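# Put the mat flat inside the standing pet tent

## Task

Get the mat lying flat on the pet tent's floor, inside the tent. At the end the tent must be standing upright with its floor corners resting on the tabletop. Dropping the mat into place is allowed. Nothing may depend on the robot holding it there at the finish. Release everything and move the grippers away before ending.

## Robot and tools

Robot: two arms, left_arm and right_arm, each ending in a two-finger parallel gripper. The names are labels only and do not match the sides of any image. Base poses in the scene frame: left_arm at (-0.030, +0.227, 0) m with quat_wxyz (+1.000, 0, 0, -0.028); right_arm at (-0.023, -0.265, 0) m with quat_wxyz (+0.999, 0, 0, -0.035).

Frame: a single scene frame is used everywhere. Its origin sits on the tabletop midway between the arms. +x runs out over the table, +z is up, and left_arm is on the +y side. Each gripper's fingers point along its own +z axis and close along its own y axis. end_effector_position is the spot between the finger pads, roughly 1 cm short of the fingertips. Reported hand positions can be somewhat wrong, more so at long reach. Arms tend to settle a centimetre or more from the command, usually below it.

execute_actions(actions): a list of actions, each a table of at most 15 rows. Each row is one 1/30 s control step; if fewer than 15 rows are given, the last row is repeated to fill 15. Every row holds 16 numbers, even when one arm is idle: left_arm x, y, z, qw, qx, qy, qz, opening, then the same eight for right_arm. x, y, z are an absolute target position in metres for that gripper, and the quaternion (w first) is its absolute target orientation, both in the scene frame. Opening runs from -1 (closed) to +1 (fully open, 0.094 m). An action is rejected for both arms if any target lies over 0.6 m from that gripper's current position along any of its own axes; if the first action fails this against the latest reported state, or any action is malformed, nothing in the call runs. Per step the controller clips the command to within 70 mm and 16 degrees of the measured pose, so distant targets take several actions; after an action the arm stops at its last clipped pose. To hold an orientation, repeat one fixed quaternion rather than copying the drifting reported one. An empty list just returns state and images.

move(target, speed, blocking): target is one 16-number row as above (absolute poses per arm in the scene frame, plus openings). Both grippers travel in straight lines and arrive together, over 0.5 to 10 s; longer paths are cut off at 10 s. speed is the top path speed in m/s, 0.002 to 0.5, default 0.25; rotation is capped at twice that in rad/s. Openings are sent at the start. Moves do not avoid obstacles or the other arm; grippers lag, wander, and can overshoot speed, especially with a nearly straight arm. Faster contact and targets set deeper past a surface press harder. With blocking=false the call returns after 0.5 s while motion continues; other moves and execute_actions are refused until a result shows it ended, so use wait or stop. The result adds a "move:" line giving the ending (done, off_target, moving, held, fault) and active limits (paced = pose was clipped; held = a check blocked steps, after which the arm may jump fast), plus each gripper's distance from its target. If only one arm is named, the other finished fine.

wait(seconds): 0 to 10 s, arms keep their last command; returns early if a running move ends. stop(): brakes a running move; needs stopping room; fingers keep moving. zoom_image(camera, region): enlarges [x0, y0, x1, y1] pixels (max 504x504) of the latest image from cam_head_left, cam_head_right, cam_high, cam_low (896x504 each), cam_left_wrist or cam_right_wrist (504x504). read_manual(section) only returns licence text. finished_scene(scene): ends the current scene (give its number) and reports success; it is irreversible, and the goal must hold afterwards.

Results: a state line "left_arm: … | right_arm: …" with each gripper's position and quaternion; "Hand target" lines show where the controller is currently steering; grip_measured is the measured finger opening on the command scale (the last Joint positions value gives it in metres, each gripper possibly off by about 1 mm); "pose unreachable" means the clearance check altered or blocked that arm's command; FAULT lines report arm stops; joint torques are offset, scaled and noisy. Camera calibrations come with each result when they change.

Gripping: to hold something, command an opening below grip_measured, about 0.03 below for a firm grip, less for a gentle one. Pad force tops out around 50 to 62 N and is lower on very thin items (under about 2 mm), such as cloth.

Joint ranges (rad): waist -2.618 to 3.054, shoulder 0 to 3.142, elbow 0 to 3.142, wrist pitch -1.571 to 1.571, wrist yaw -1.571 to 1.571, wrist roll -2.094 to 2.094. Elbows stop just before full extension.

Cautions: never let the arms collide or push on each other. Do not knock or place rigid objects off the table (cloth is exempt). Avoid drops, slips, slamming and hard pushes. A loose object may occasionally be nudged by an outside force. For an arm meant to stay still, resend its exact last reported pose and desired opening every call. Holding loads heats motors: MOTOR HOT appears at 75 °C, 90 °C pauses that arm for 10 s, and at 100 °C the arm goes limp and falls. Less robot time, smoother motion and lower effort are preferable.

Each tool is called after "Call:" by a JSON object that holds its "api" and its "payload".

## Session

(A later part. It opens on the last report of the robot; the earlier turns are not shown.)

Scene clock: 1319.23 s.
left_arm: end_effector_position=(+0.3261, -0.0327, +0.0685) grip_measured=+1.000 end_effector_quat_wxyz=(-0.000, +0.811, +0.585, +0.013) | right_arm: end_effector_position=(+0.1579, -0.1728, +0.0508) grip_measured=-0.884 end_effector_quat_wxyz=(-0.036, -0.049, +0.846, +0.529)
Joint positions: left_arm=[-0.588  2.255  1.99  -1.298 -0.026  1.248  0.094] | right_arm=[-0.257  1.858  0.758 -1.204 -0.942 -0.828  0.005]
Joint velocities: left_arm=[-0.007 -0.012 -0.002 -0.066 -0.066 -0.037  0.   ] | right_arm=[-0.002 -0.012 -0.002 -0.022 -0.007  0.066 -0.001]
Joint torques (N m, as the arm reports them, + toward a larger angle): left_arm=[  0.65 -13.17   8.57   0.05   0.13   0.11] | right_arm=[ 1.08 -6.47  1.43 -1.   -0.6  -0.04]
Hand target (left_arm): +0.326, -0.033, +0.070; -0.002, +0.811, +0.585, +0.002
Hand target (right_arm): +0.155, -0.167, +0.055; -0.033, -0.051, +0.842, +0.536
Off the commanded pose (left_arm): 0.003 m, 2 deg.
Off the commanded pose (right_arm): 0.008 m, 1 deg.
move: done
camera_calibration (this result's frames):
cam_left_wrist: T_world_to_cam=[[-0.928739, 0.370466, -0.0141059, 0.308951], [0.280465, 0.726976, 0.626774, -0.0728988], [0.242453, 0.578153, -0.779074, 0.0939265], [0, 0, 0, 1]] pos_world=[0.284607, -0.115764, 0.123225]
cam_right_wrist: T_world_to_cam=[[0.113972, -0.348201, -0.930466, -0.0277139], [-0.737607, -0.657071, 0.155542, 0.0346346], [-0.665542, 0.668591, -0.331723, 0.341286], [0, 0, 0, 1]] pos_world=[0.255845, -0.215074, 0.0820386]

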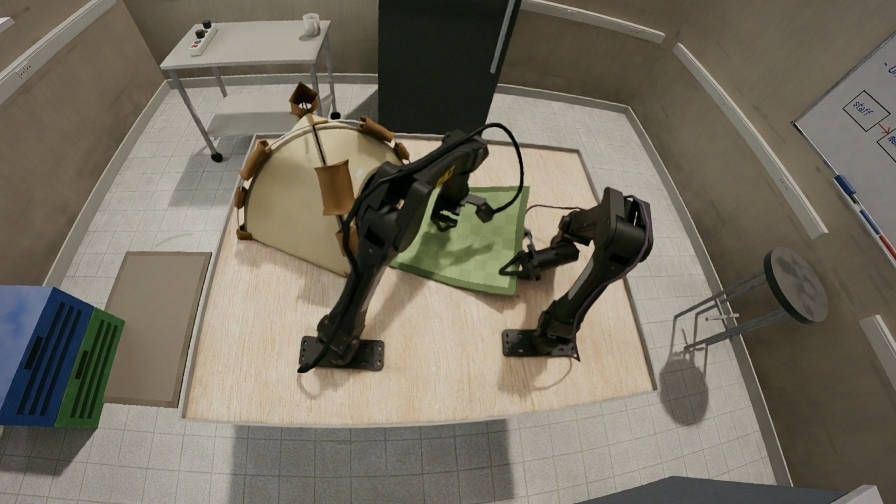

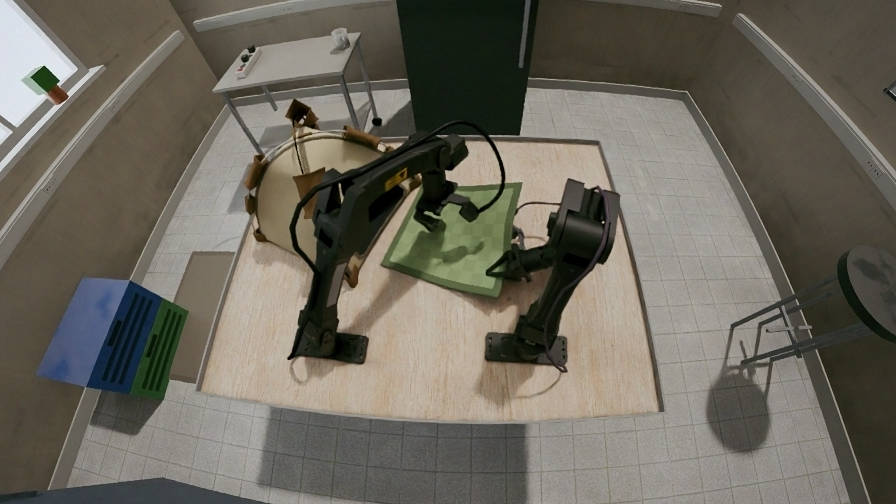

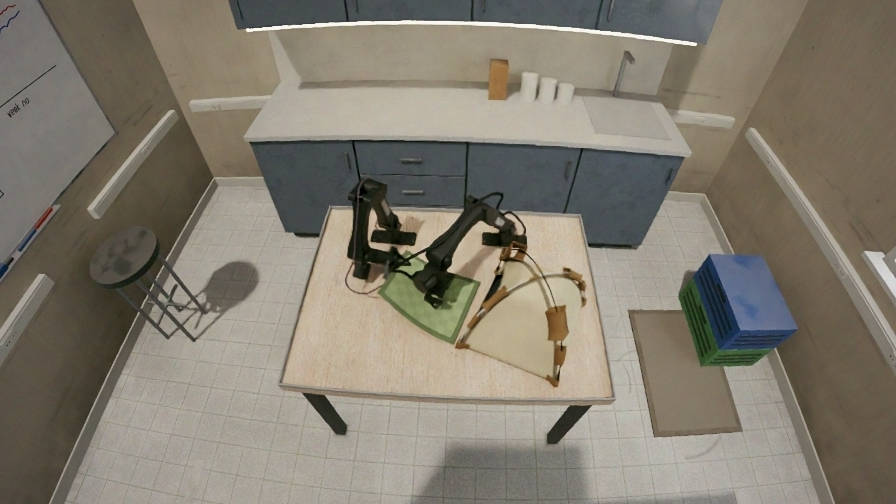

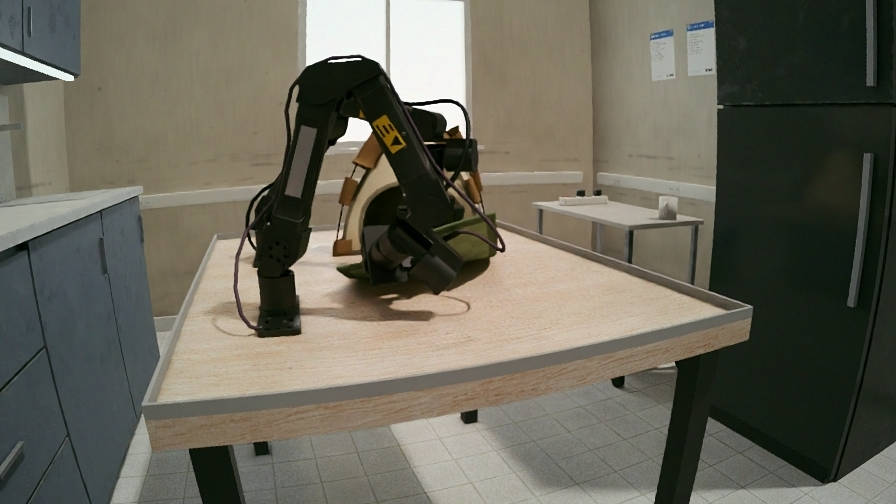

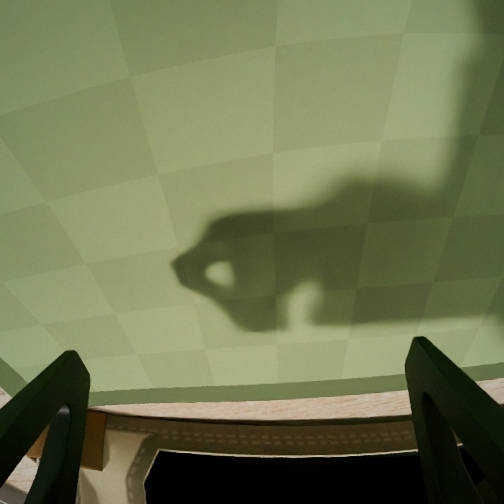

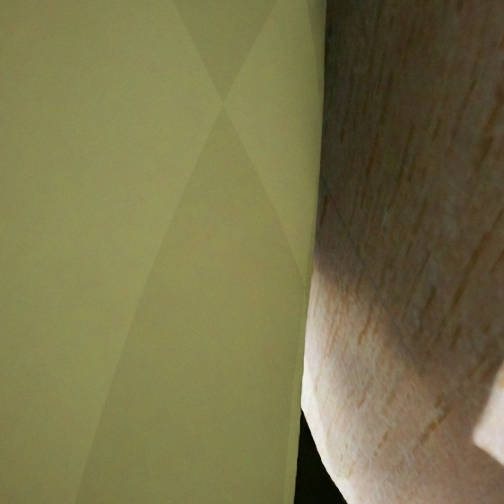

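Call:
{"api": "move", "payload": {"target": [0.312,-0.030,-0.008,0,0.809,0.5878,0,1.0,0.155,-0.167,0.055,-0.0328,-0.0515,0.8418,0.5363,-0.915], "speed": 0.07}}

Scene clock: 1325.83 s.
left_arm: end_effector_position=(+0.3168, -0.0262, +0.0163) grip_measured=+1.000 end_effector_quat_wxyz=(+0.004, +0.811, +0.586, +0.014) | right_arm: end_effector_position=(+0.1573, -0.1731, +0.0503) grip_measured=-0.884 end_effector_quat_wxyz=(-0.038, -0.048, +0.847, +0.528)
Joint positions: left_arm=[-0.588  2.23   1.738 -1.064 -0.024  1.247  0.094] | right_arm=[-0.257  1.858  0.758 -1.204 -0.937 -0.825  0.005]
Joint velocities: left_arm=[-0.017 -0.012  0.002  0.051 -0.022  0.037  0.   ] | right_arm=[-0.007  0.007 -0.007 -0.007 -0.066  0.037 -0.001]
Joint torques (N m, as the arm reports them, + toward a larger angle): left_arm=[ -0.3  -11.37   1.98   0.86   0.18  -0.11] | right_arm=[ 1.09 -6.48  1.4  -1.02 -0.66 -0.08]
Hand target (left_arm): +0.310, -0.029, -0.007; -0.001, +0.809, +0.588, -0.000
Hand target (right_arm): +0.155, -0.167, +0.055; -0.033, -0.052, +0.842, +0.536
Off the commanded pose (left_arm): 0.025 m, 2 deg.
Off the commanded pose (right_arm): 0.008 m, 1 deg.
move: off_target (left_arm)
camera_calibration (this result's frames):
cam_left_wrist: T_world_to_cam=[[-0.929073, 0.369321, -0.0206258, 0.297379], [0.276727, 0.730979, 0.623772, -0.0409959], [0.245449, 0.573822, -0.781334, 0.0507176], [0, 0, 0, 1]] pos_world=[0.275183, -0.108964, 0.0713331]
cam_right_wrist: T_world_to_cam=[[0.110276, -0.351447, -0.92969, -0.0282332], [-0.735983, -0.657514, 0.161258, 0.0334624], [-0.667958, 0.666453, -0.331167, 0.340935], [0, 0, 0, 1]] pos_world=[0.255472, -0.215138, 0.0812623]

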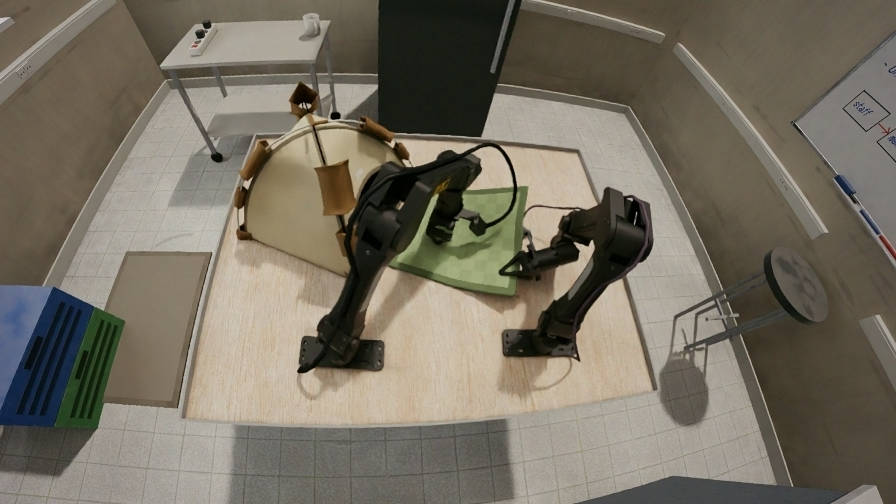

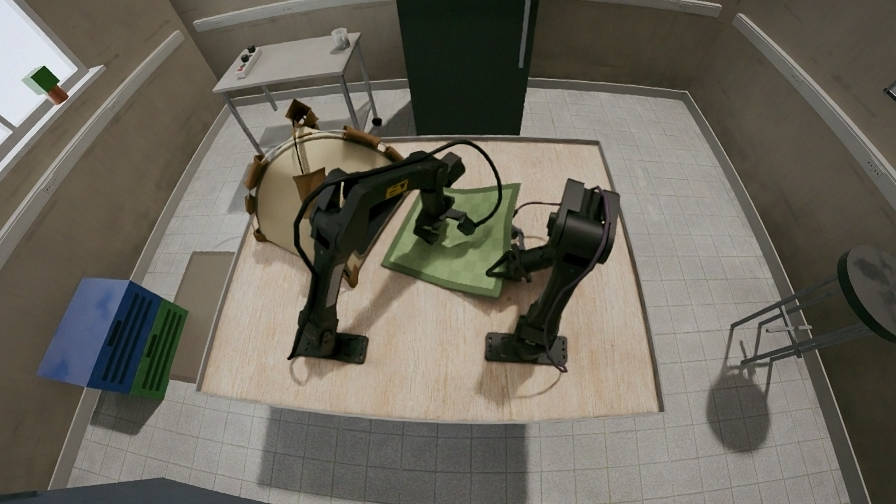

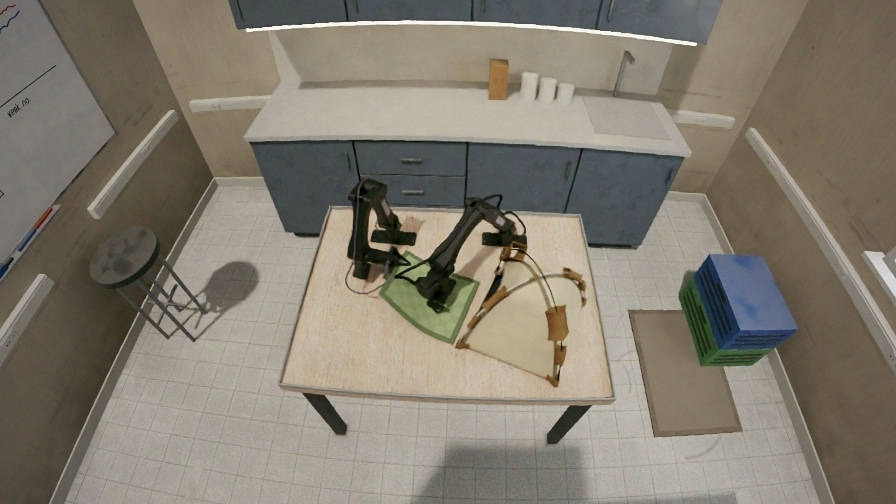

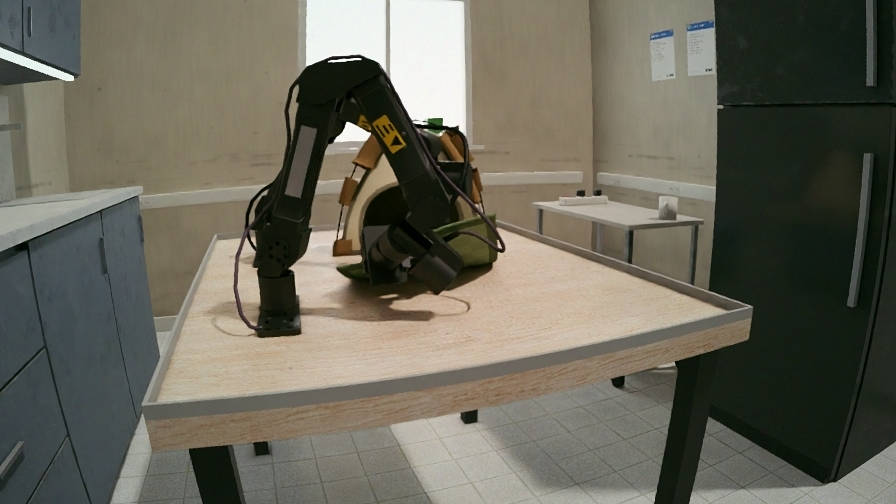

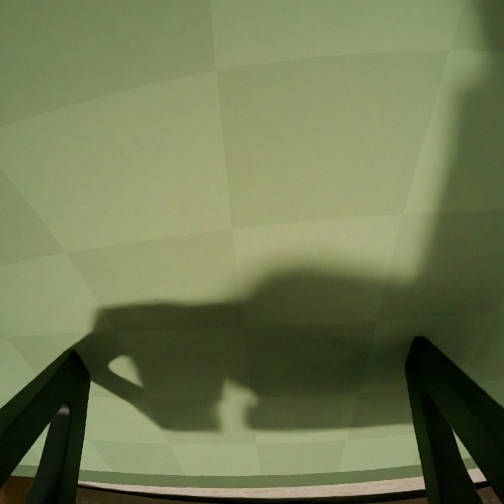

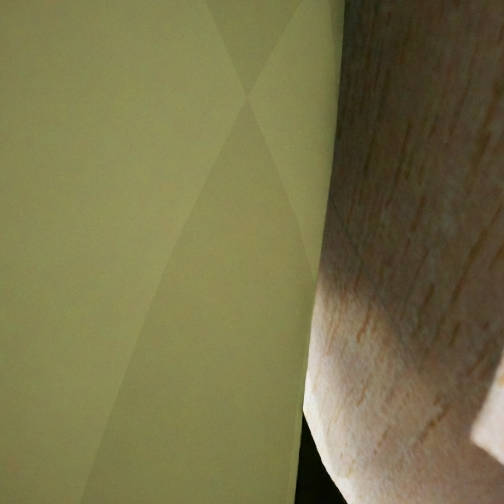

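Call:
{"api": "move", "payload": {"target": [0.312,-0.030,-0.008,0,0.809,0.5878,0,1.0,0.257,-0.209,0.05,0.1388,0.1982,0.7949,0.5566,-0.55], "speed": 0.12}}

Scene clock: 1334.23 s.
left_arm: end_effector_position=(+0.3169, -0.0263, +0.0169) grip_measured=+1.000 end_effector_quat_wxyz=(+0.005, +0.811, +0.586, +0.014) | right_arm: end_effector_position=(+0.2577, -0.2077, +0.0429) grip_measured=-0.552 end_effector_quat_wxyz=(+0.123, +0.210, +0.801, +0.547)
Joint positions: left_arm=[-0.588  2.226  1.734 -1.061 -0.024  1.247  0.094] | right_arm=[-0.349  1.729  0.568 -0.268 -1.186  0.189  0.021]
Joint velocities: left_arm=[-0.012 -0.007  0.002 -0.037 -0.022  0.022  0.   ] | right_arm=[ 0.007  0.002 -0.012  0.037  0.022  0.022 -0.001]
Joint torques (N m, as the arm reports them, + toward a larger angle): left_arm=[ -0.29 -10.9    2.52   0.85   0.16  -0.11] | right_arm=[-0.44 -6.9   2.25  0.82 -0.81 -0.06]
Hand target (left_arm): +0.311, -0.029, -0.007; -0.001, +0.809, +0.588, -0.000
Hand target (right_arm): +0.258, -0.208, +0.050; +0.139, +0.200, +0.796, +0.554
Off the commanded pose (left_arm): 0.026 m, 2 deg.
Off the commanded pose (right_arm): 0.007 m, 3 deg.
move: off_target (left_arm, right_arm)
camera_calibration (this result's frames):
cam_left_wrist: T_world_to_cam=[[-0.929005, 0.369269, -0.0243062, 0.297576], [0.274825, 0.732406, 0.622938, -0.0407018], [0.247834, 0.572033, -0.781893, 0.0504388], [0, 0, 0, 1]] pos_world=[0.275135, -0.108928, 0.0720254]
cam_right_wrist: T_world_to_cam=[[-0.0944351, -0.279895, -0.955375, 0.0103675], [-0.983075, -0.125115, 0.133828, 0.261161], [-0.156989, 0.951843, -0.263343, 0.353237], [0, 0, 0, 1]] pos_world=[0.313174, -0.300649, 0.0679765]

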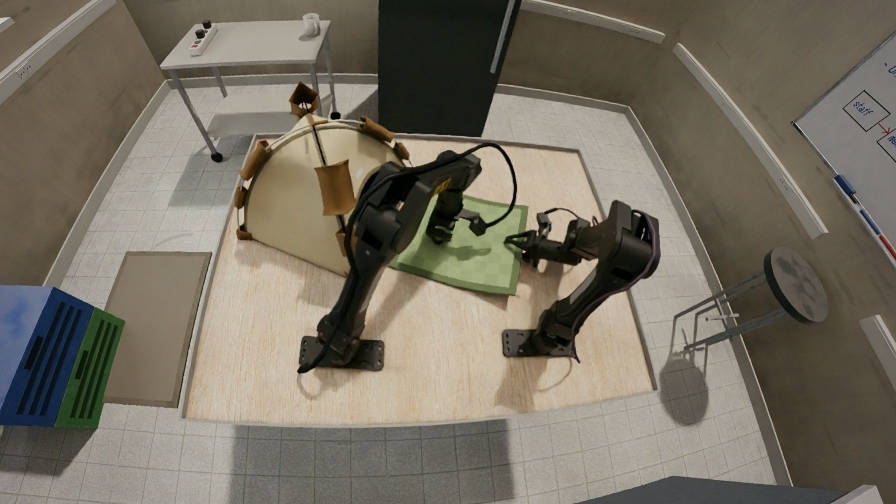

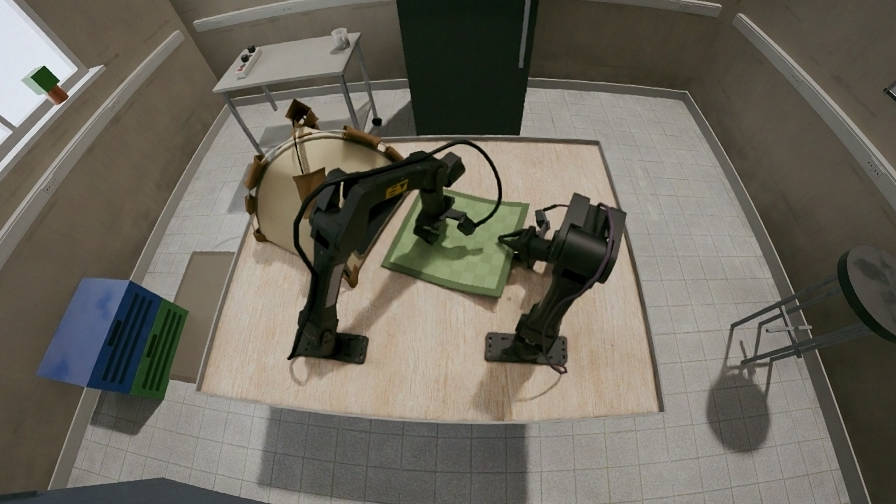

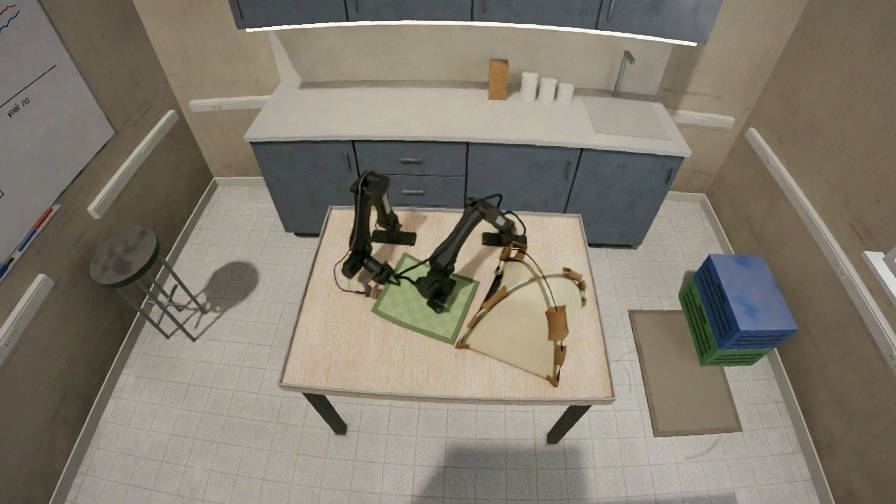

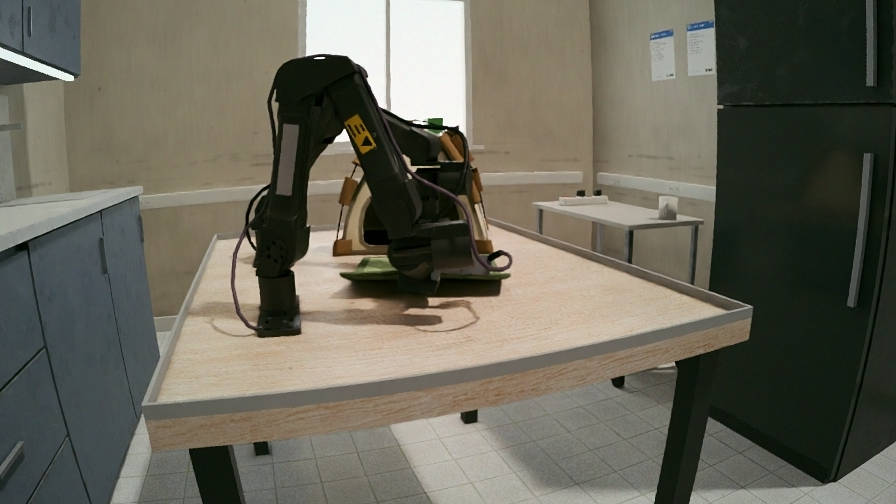

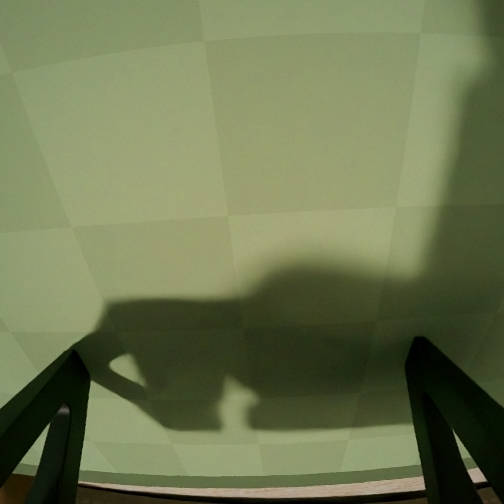

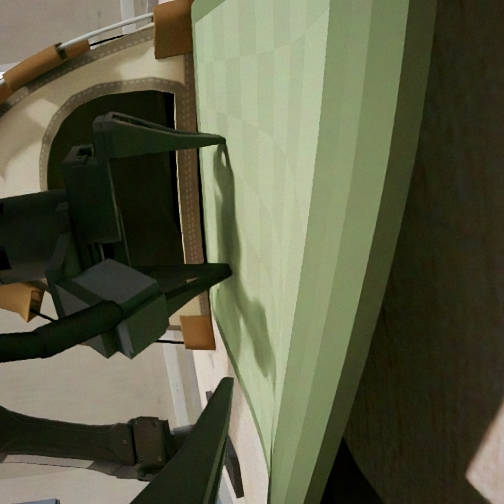

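Call:
{"api": "execute_actions", "payload": {"actions": []}}

Scene clock: 1347.10 s.
left_arm: end_effector_position=(+0.3169, -0.0263, +0.0169) grip_measured=+1.000 end_effector_quat_wxyz=(+0.005, +0.811, +0.586, +0.014) | right_arm: end_effector_position=(+0.2583, -0.2080, +0.0430) grip_measured=-0.552 end_effector_quat_wxyz=(+0.124, +0.210, +0.801, +0.547)
Joint positions: left_arm=[-0.588  2.226  1.734 -1.061 -0.024  1.247  0.094] | right_arm=[-0.349  1.729  0.568 -0.262 -1.186  0.194  0.021]
Joint velocities: left_arm=[-0.002 -0.002  0.012 -0.007 -0.037 -0.095  0.   ] | right_arm=[ 0.007  0.007  0.012 -0.022 -0.066 -0.007 -0.001]
Joint torques (N m, as the arm reports them, + toward a larger angle): left_arm=[ -0.3  -10.9    2.6    0.85   0.15  -0.09] | right_arm=[-0.44 -6.86  2.31  0.89 -0.8   0.  ]
Hand target (left_arm): +0.311, -0.029, -0.007; -0.001, +0.809, +0.588, -0.000
Hand target (right_arm): +0.258, -0.208, +0.050; +0.139, +0.200, +0.796, +0.554
Off the commanded pose (left_arm): 0.026 m, 2 deg.
Off the commanded pose (right_arm): 0.007 m, 3 deg.
camera_calibration (this result's frames):
cam_left_wrist: T_world_to_cam=[[-0.929005, 0.369269, -0.0243062, 0.297576], [0.274825, 0.732406, 0.622938, -0.0407018], [0.247834, 0.572033, -0.781893, 0.0504388], [0, 0, 0, 1]] pos_world=[0.275135, -0.108928, 0.0720254]
cam_right_wrist: T_world_to_cam=[[-0.0942113, -0.279735, -0.955444, 0.0103842], [-0.983453, -0.123022, 0.132991, 0.262359], [-0.154743, 0.952163, -0.263516, 0.353146], [0, 0, 0, 1]] pos_world=[0.313643, -0.301072, 0.0680895]

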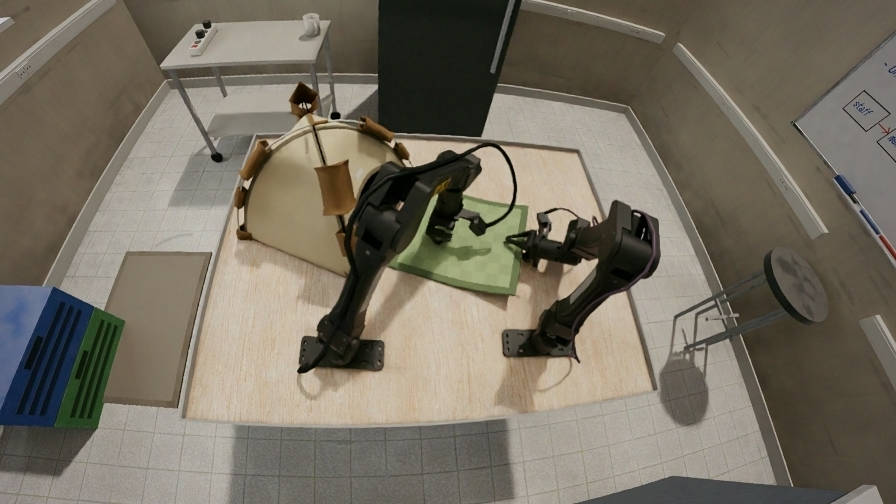

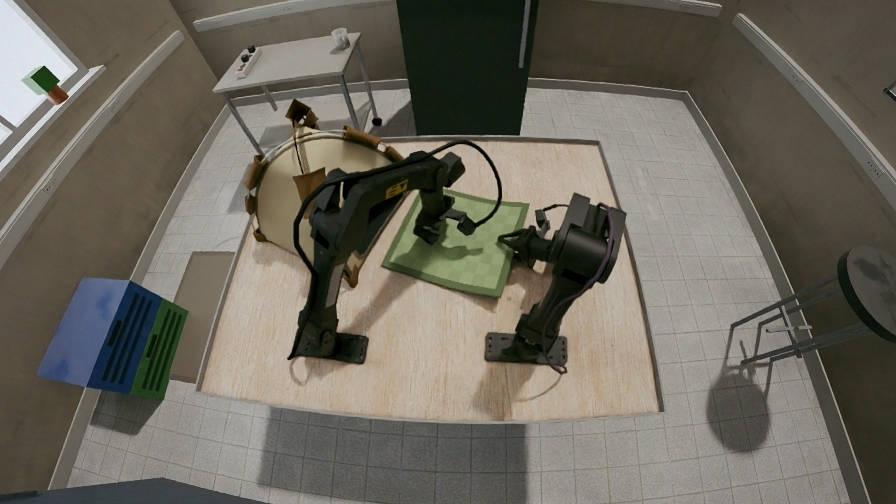

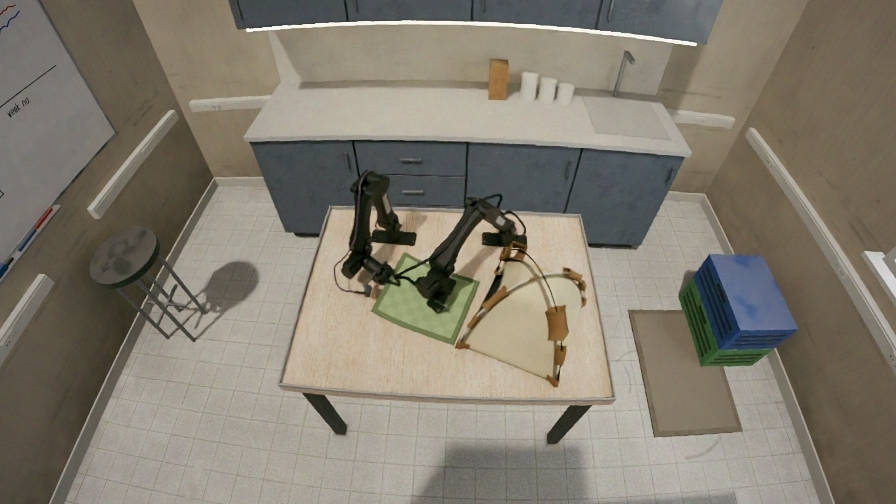

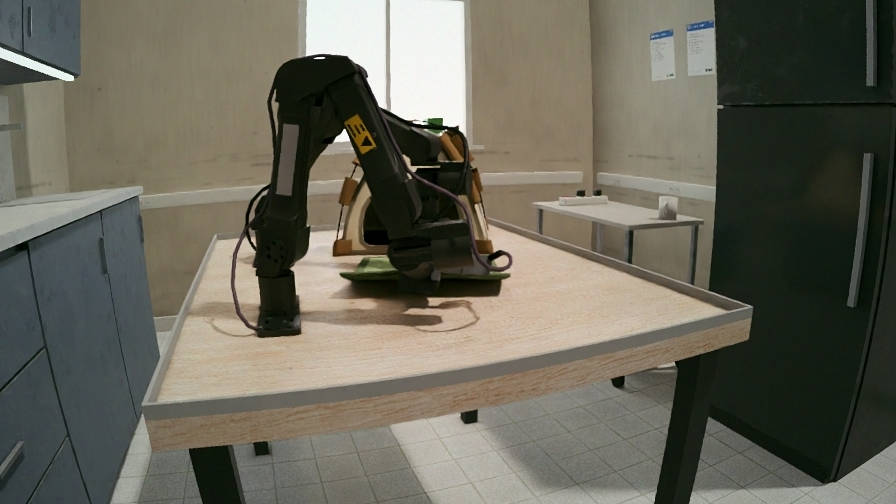

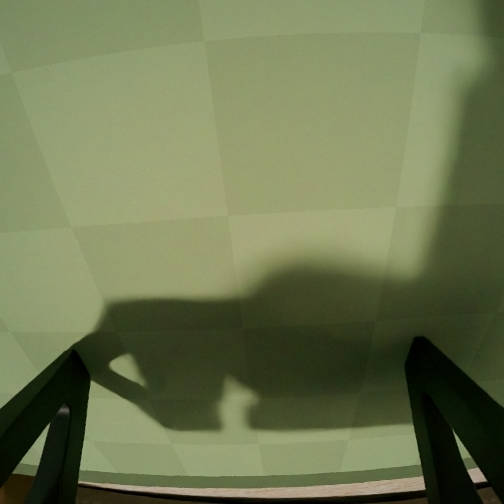

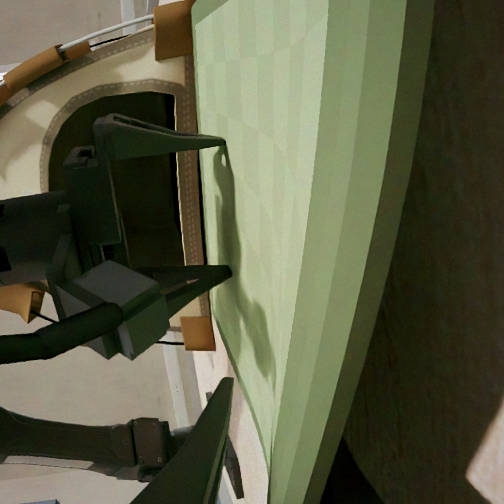

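Call:
{"api": "execute_actions", "payload": {"actions": [[[0.312,-0.030,-0.012,0,0.809,0.5878,0,0.95,0.257,-0.209,0.05,0.1388,0.1982,0.7949,0.5566,-0.7],[0.312,-0.030,-0.012,0,0.809,0.5878,0,0.93,0.257,-0.209,0.05,0.1388,0.1982,0.7949,0.5566,-0.75],[0.312,-0.030,-0.012,0,0.809,0.5878,0,0.91,0.257,-0.209,0.05,0.1388,0.1982,0.7949,0.5566,-0.8],[0.312,-0.030,-0.012,0,0.809,0.5878,0,0.89,0.257,-0.209,0.05,0.1388,0.1982,0.7949,0.5566,-0.85],[0.312,-0.030,-0.012,0,0.809,0.5878,0,0.87,0.257,-0.209,0.05,0.1388,0.1982,0.7949,0.5566,-0.9],[0.312,-0.030,-0.012,0,0.809,0.5878,0,0.85,0.257,-0.209,0.05,0.1388,0.1982,0.7949,0.5566,-0.915],[0.312,-0.030,-0.012,0,0.809,0.5878,0,0.83,0.257,-0.209,0.05,0.1388,0.1982,0.7949,0.5566,-0.915],[0.312,-0.030,-0.012,0,0.809,0.5878,0,0.81,0.257,-0.209,0.05,0.1388,0.1982,0.7949,0.5566,-0.915],[0.312,-0.030,-0.012,0,0.809,0.5878,0,0.79,0.257,-0.209,0.05,0.1388,0.1982,0.7949,0.5566,-0.915],[0.312,-0.030,-0.012,0,0.809,0.5878,0,0.77,0.257,-0.209,0.05,0.1388,0.1982,0.7949,0.5566,-0.915],[0.312,-0.030,-0.012,0,0.809,0.5878,0,0.75,0.257,-0.209,0.05,0.1388,0.1982,0.7949,0.5566,-0.915],[0.312,-0.030,-0.012,0,0.809,0.5878,0,0.73,0.257,-0.209,0.05,0.1388,0.1982,0.7949,0.5566,-0.915],[0.312,-0.030,-0.012,0,0.809,0.5878,0,0.71,0.257,-0.209,0.05,0.1388,0.1982,0.7949,0.5566,-0.915],[0.312,-0.030,-0.012,0,0.809,0.5878,0,0.69,0.257,-0.209,0.05,0.1388,0.1982,0.7949,0.5566,-0.915],[0.312,-0.030,-0.012,0,0.809,0.5878,0,0.67,0.257,-0.209,0.05,0.1388,0.1982,0.7949,0.5566,-0.915]],[[0.312,-0.030,-0.012,0,0.809,0.5878,0,0.65,0.257,-0.209,0.05,0.1388,0.1982,0.7949,0.5566,-0.915],[0.312,-0.030,-0.012,0,0.809,0.5878,0,0.63,0.257,-0.209,0.05,0.1388,0.1982,0.7949,0.5566,-0.915],[0.312,-0.030,-0.012,0,0.809,0.5878,0,0.61,0.257,-0.209,0.05,0.1388,0.1982,0.7949,0.5566,-0.915],[0.312,-0.030,-0.012,0,0.809,0.5878,0,0.59,0.257,-0.209,0.05,0.1388,0.1982,0.7949,0.5566,-0.915],[0.312,-0.030,-0.012,0,0.809,0.5878,0,0.57,0.257,-0.209,0.05,0.1388,0.1982,0.7949,0.5566,-0.915],[0.312,-0.030,-0.012,0,0.809,0.5878,0,0.55,0.257,-0.209,0.05,0.1388,0.1982,0.7949,0.5566,-0.915],[0.312,-0.030,-0.012,0,0.809,0.5878,0,0.53,0.257,-0.209,0.05,0.1388,0.1982,0.7949,0.5566,-0.915],[0.312,-0.030,-0.012,0,0.809,0.5878,0,0.51,0.257,-0.209,0.05,0.1388,0.1982,0.7949,0.5566,-0.915],[0.312,-0.030,-0.012,0,0.809,0.5878,0,0.5,0.257,-0.209,0.05,0.1388,0.1982,0.7949,0.5566,-0.915]]]}}

Scene clock: 1362.67 s.
left_arm: end_effector_position=(+0.3158, -0.0272, +0.0160) grip_measured=+0.502 end_effector_quat_wxyz=(+0.006, +0.810, +0.586, +0.010) | right_arm: end_effector_position=(+0.2584, -0.2079, +0.0432) grip_measured=-0.884 end_effector_quat_wxyz=(+0.128, +0.203, +0.802, +0.547)
Joint positions: left_arm=[-0.588  2.226  1.731 -1.058 -0.016  1.246  0.071] | right_arm=[-0.349  1.729  0.568 -0.262 -1.188  0.177  0.005]
Joint velocities: left_arm=[-0.007  0.002  0.002 -0.037  0.007  0.051 -0.001] | right_arm=[ 0.007 -0.007 -0.002 -0.037  0.022 -0.007 -0.   ]
Joint torques (N m, as the arm reports them, + toward a larger angle): left_arm=[ -0.26 -10.66   2.04   0.96   0.12  -0.06] | right_arm=[-1.17 -6.25  2.83  0.57 -0.87 -0.13]
Hand target (left_arm): +0.311, -0.029, -0.011; -0.001, +0.809, +0.588, -0.000
Hand target (right_arm): +0.257, -0.209, +0.050; +0.139, +0.198, +0.795, +0.556
Off the commanded pose (left_arm): 0.028 m, 1 deg.
Off the commanded pose (right_arm): 0.007 m, 2 deg.
camera_calibration (this result's frames):
cam_left_wrist: T_world_to_cam=[[-0.929496, 0.368207, -0.0214829, 0.29687], [0.277448, 0.736389, 0.617052, -0.0398026], [0.243022, 0.567587, -0.786629, 0.0520395], [0, 0, 0, 1]] pos_world=[0.274336, -0.109536, 0.0718737]
cam_right_wrist: T_world_to_cam=[[-0.0785825, -0.285834, -0.955052, 0.0053307], [-0.984467, -0.128624, 0.119498, 0.262027], [-0.156999, 0.949608, -0.271287, 0.353497], [0, 0, 0, 1]] pos_world=[0.313875, -0.300457, 0.0696786]

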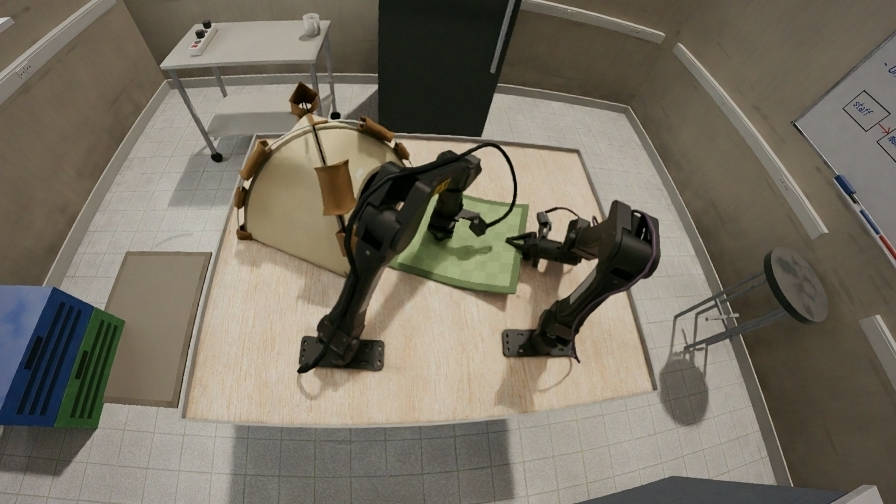

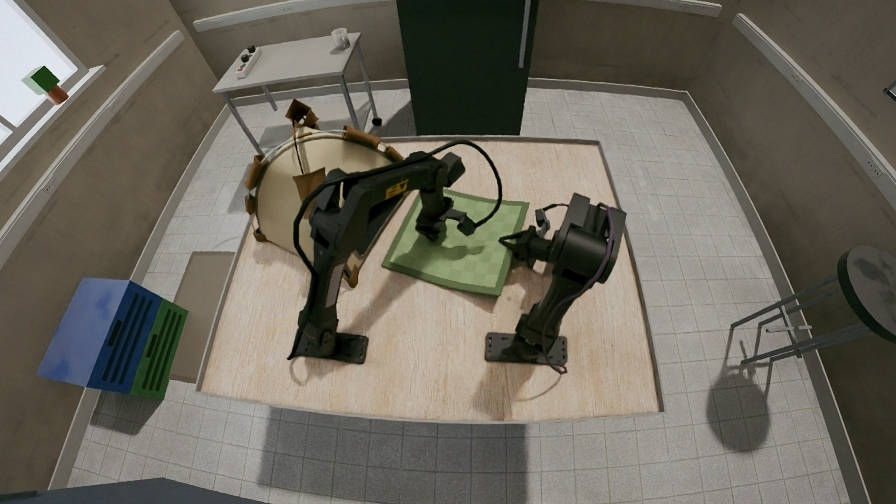

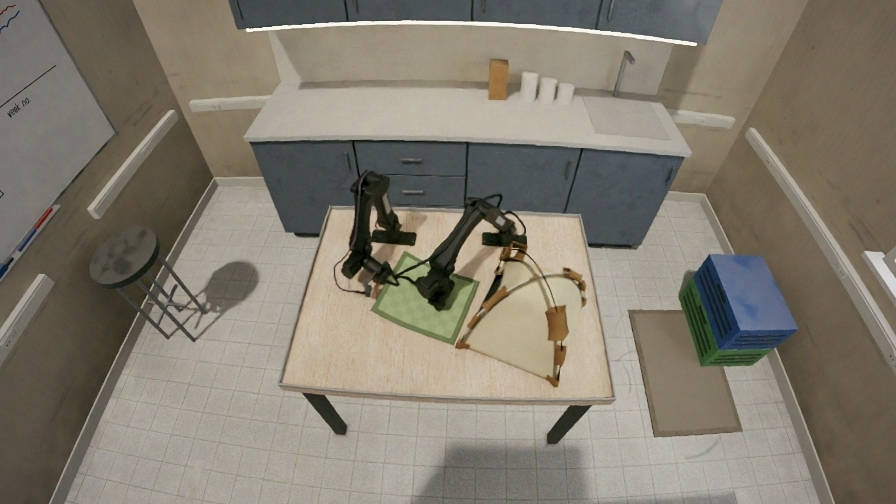

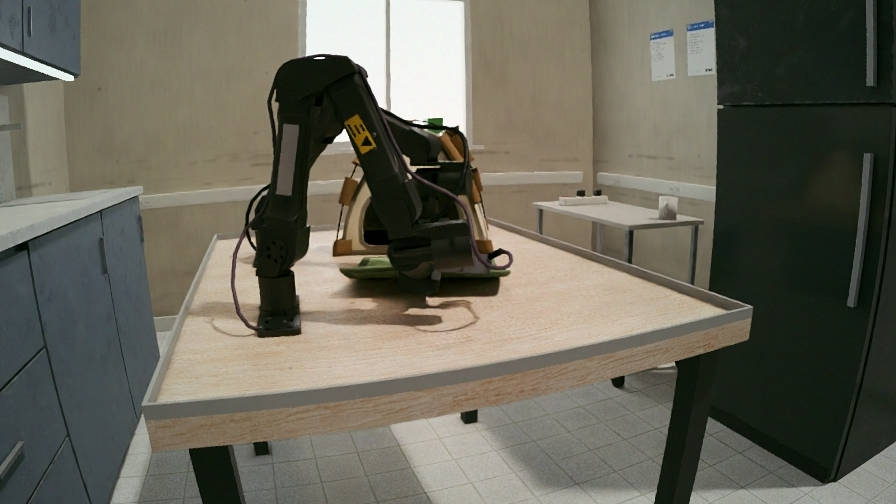

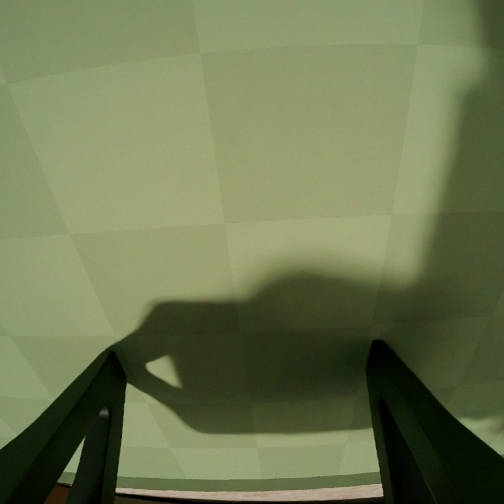

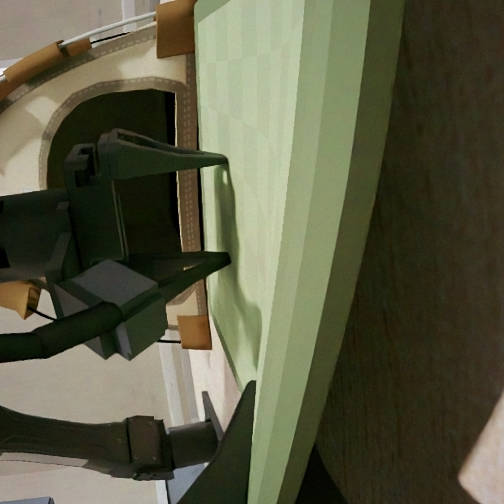

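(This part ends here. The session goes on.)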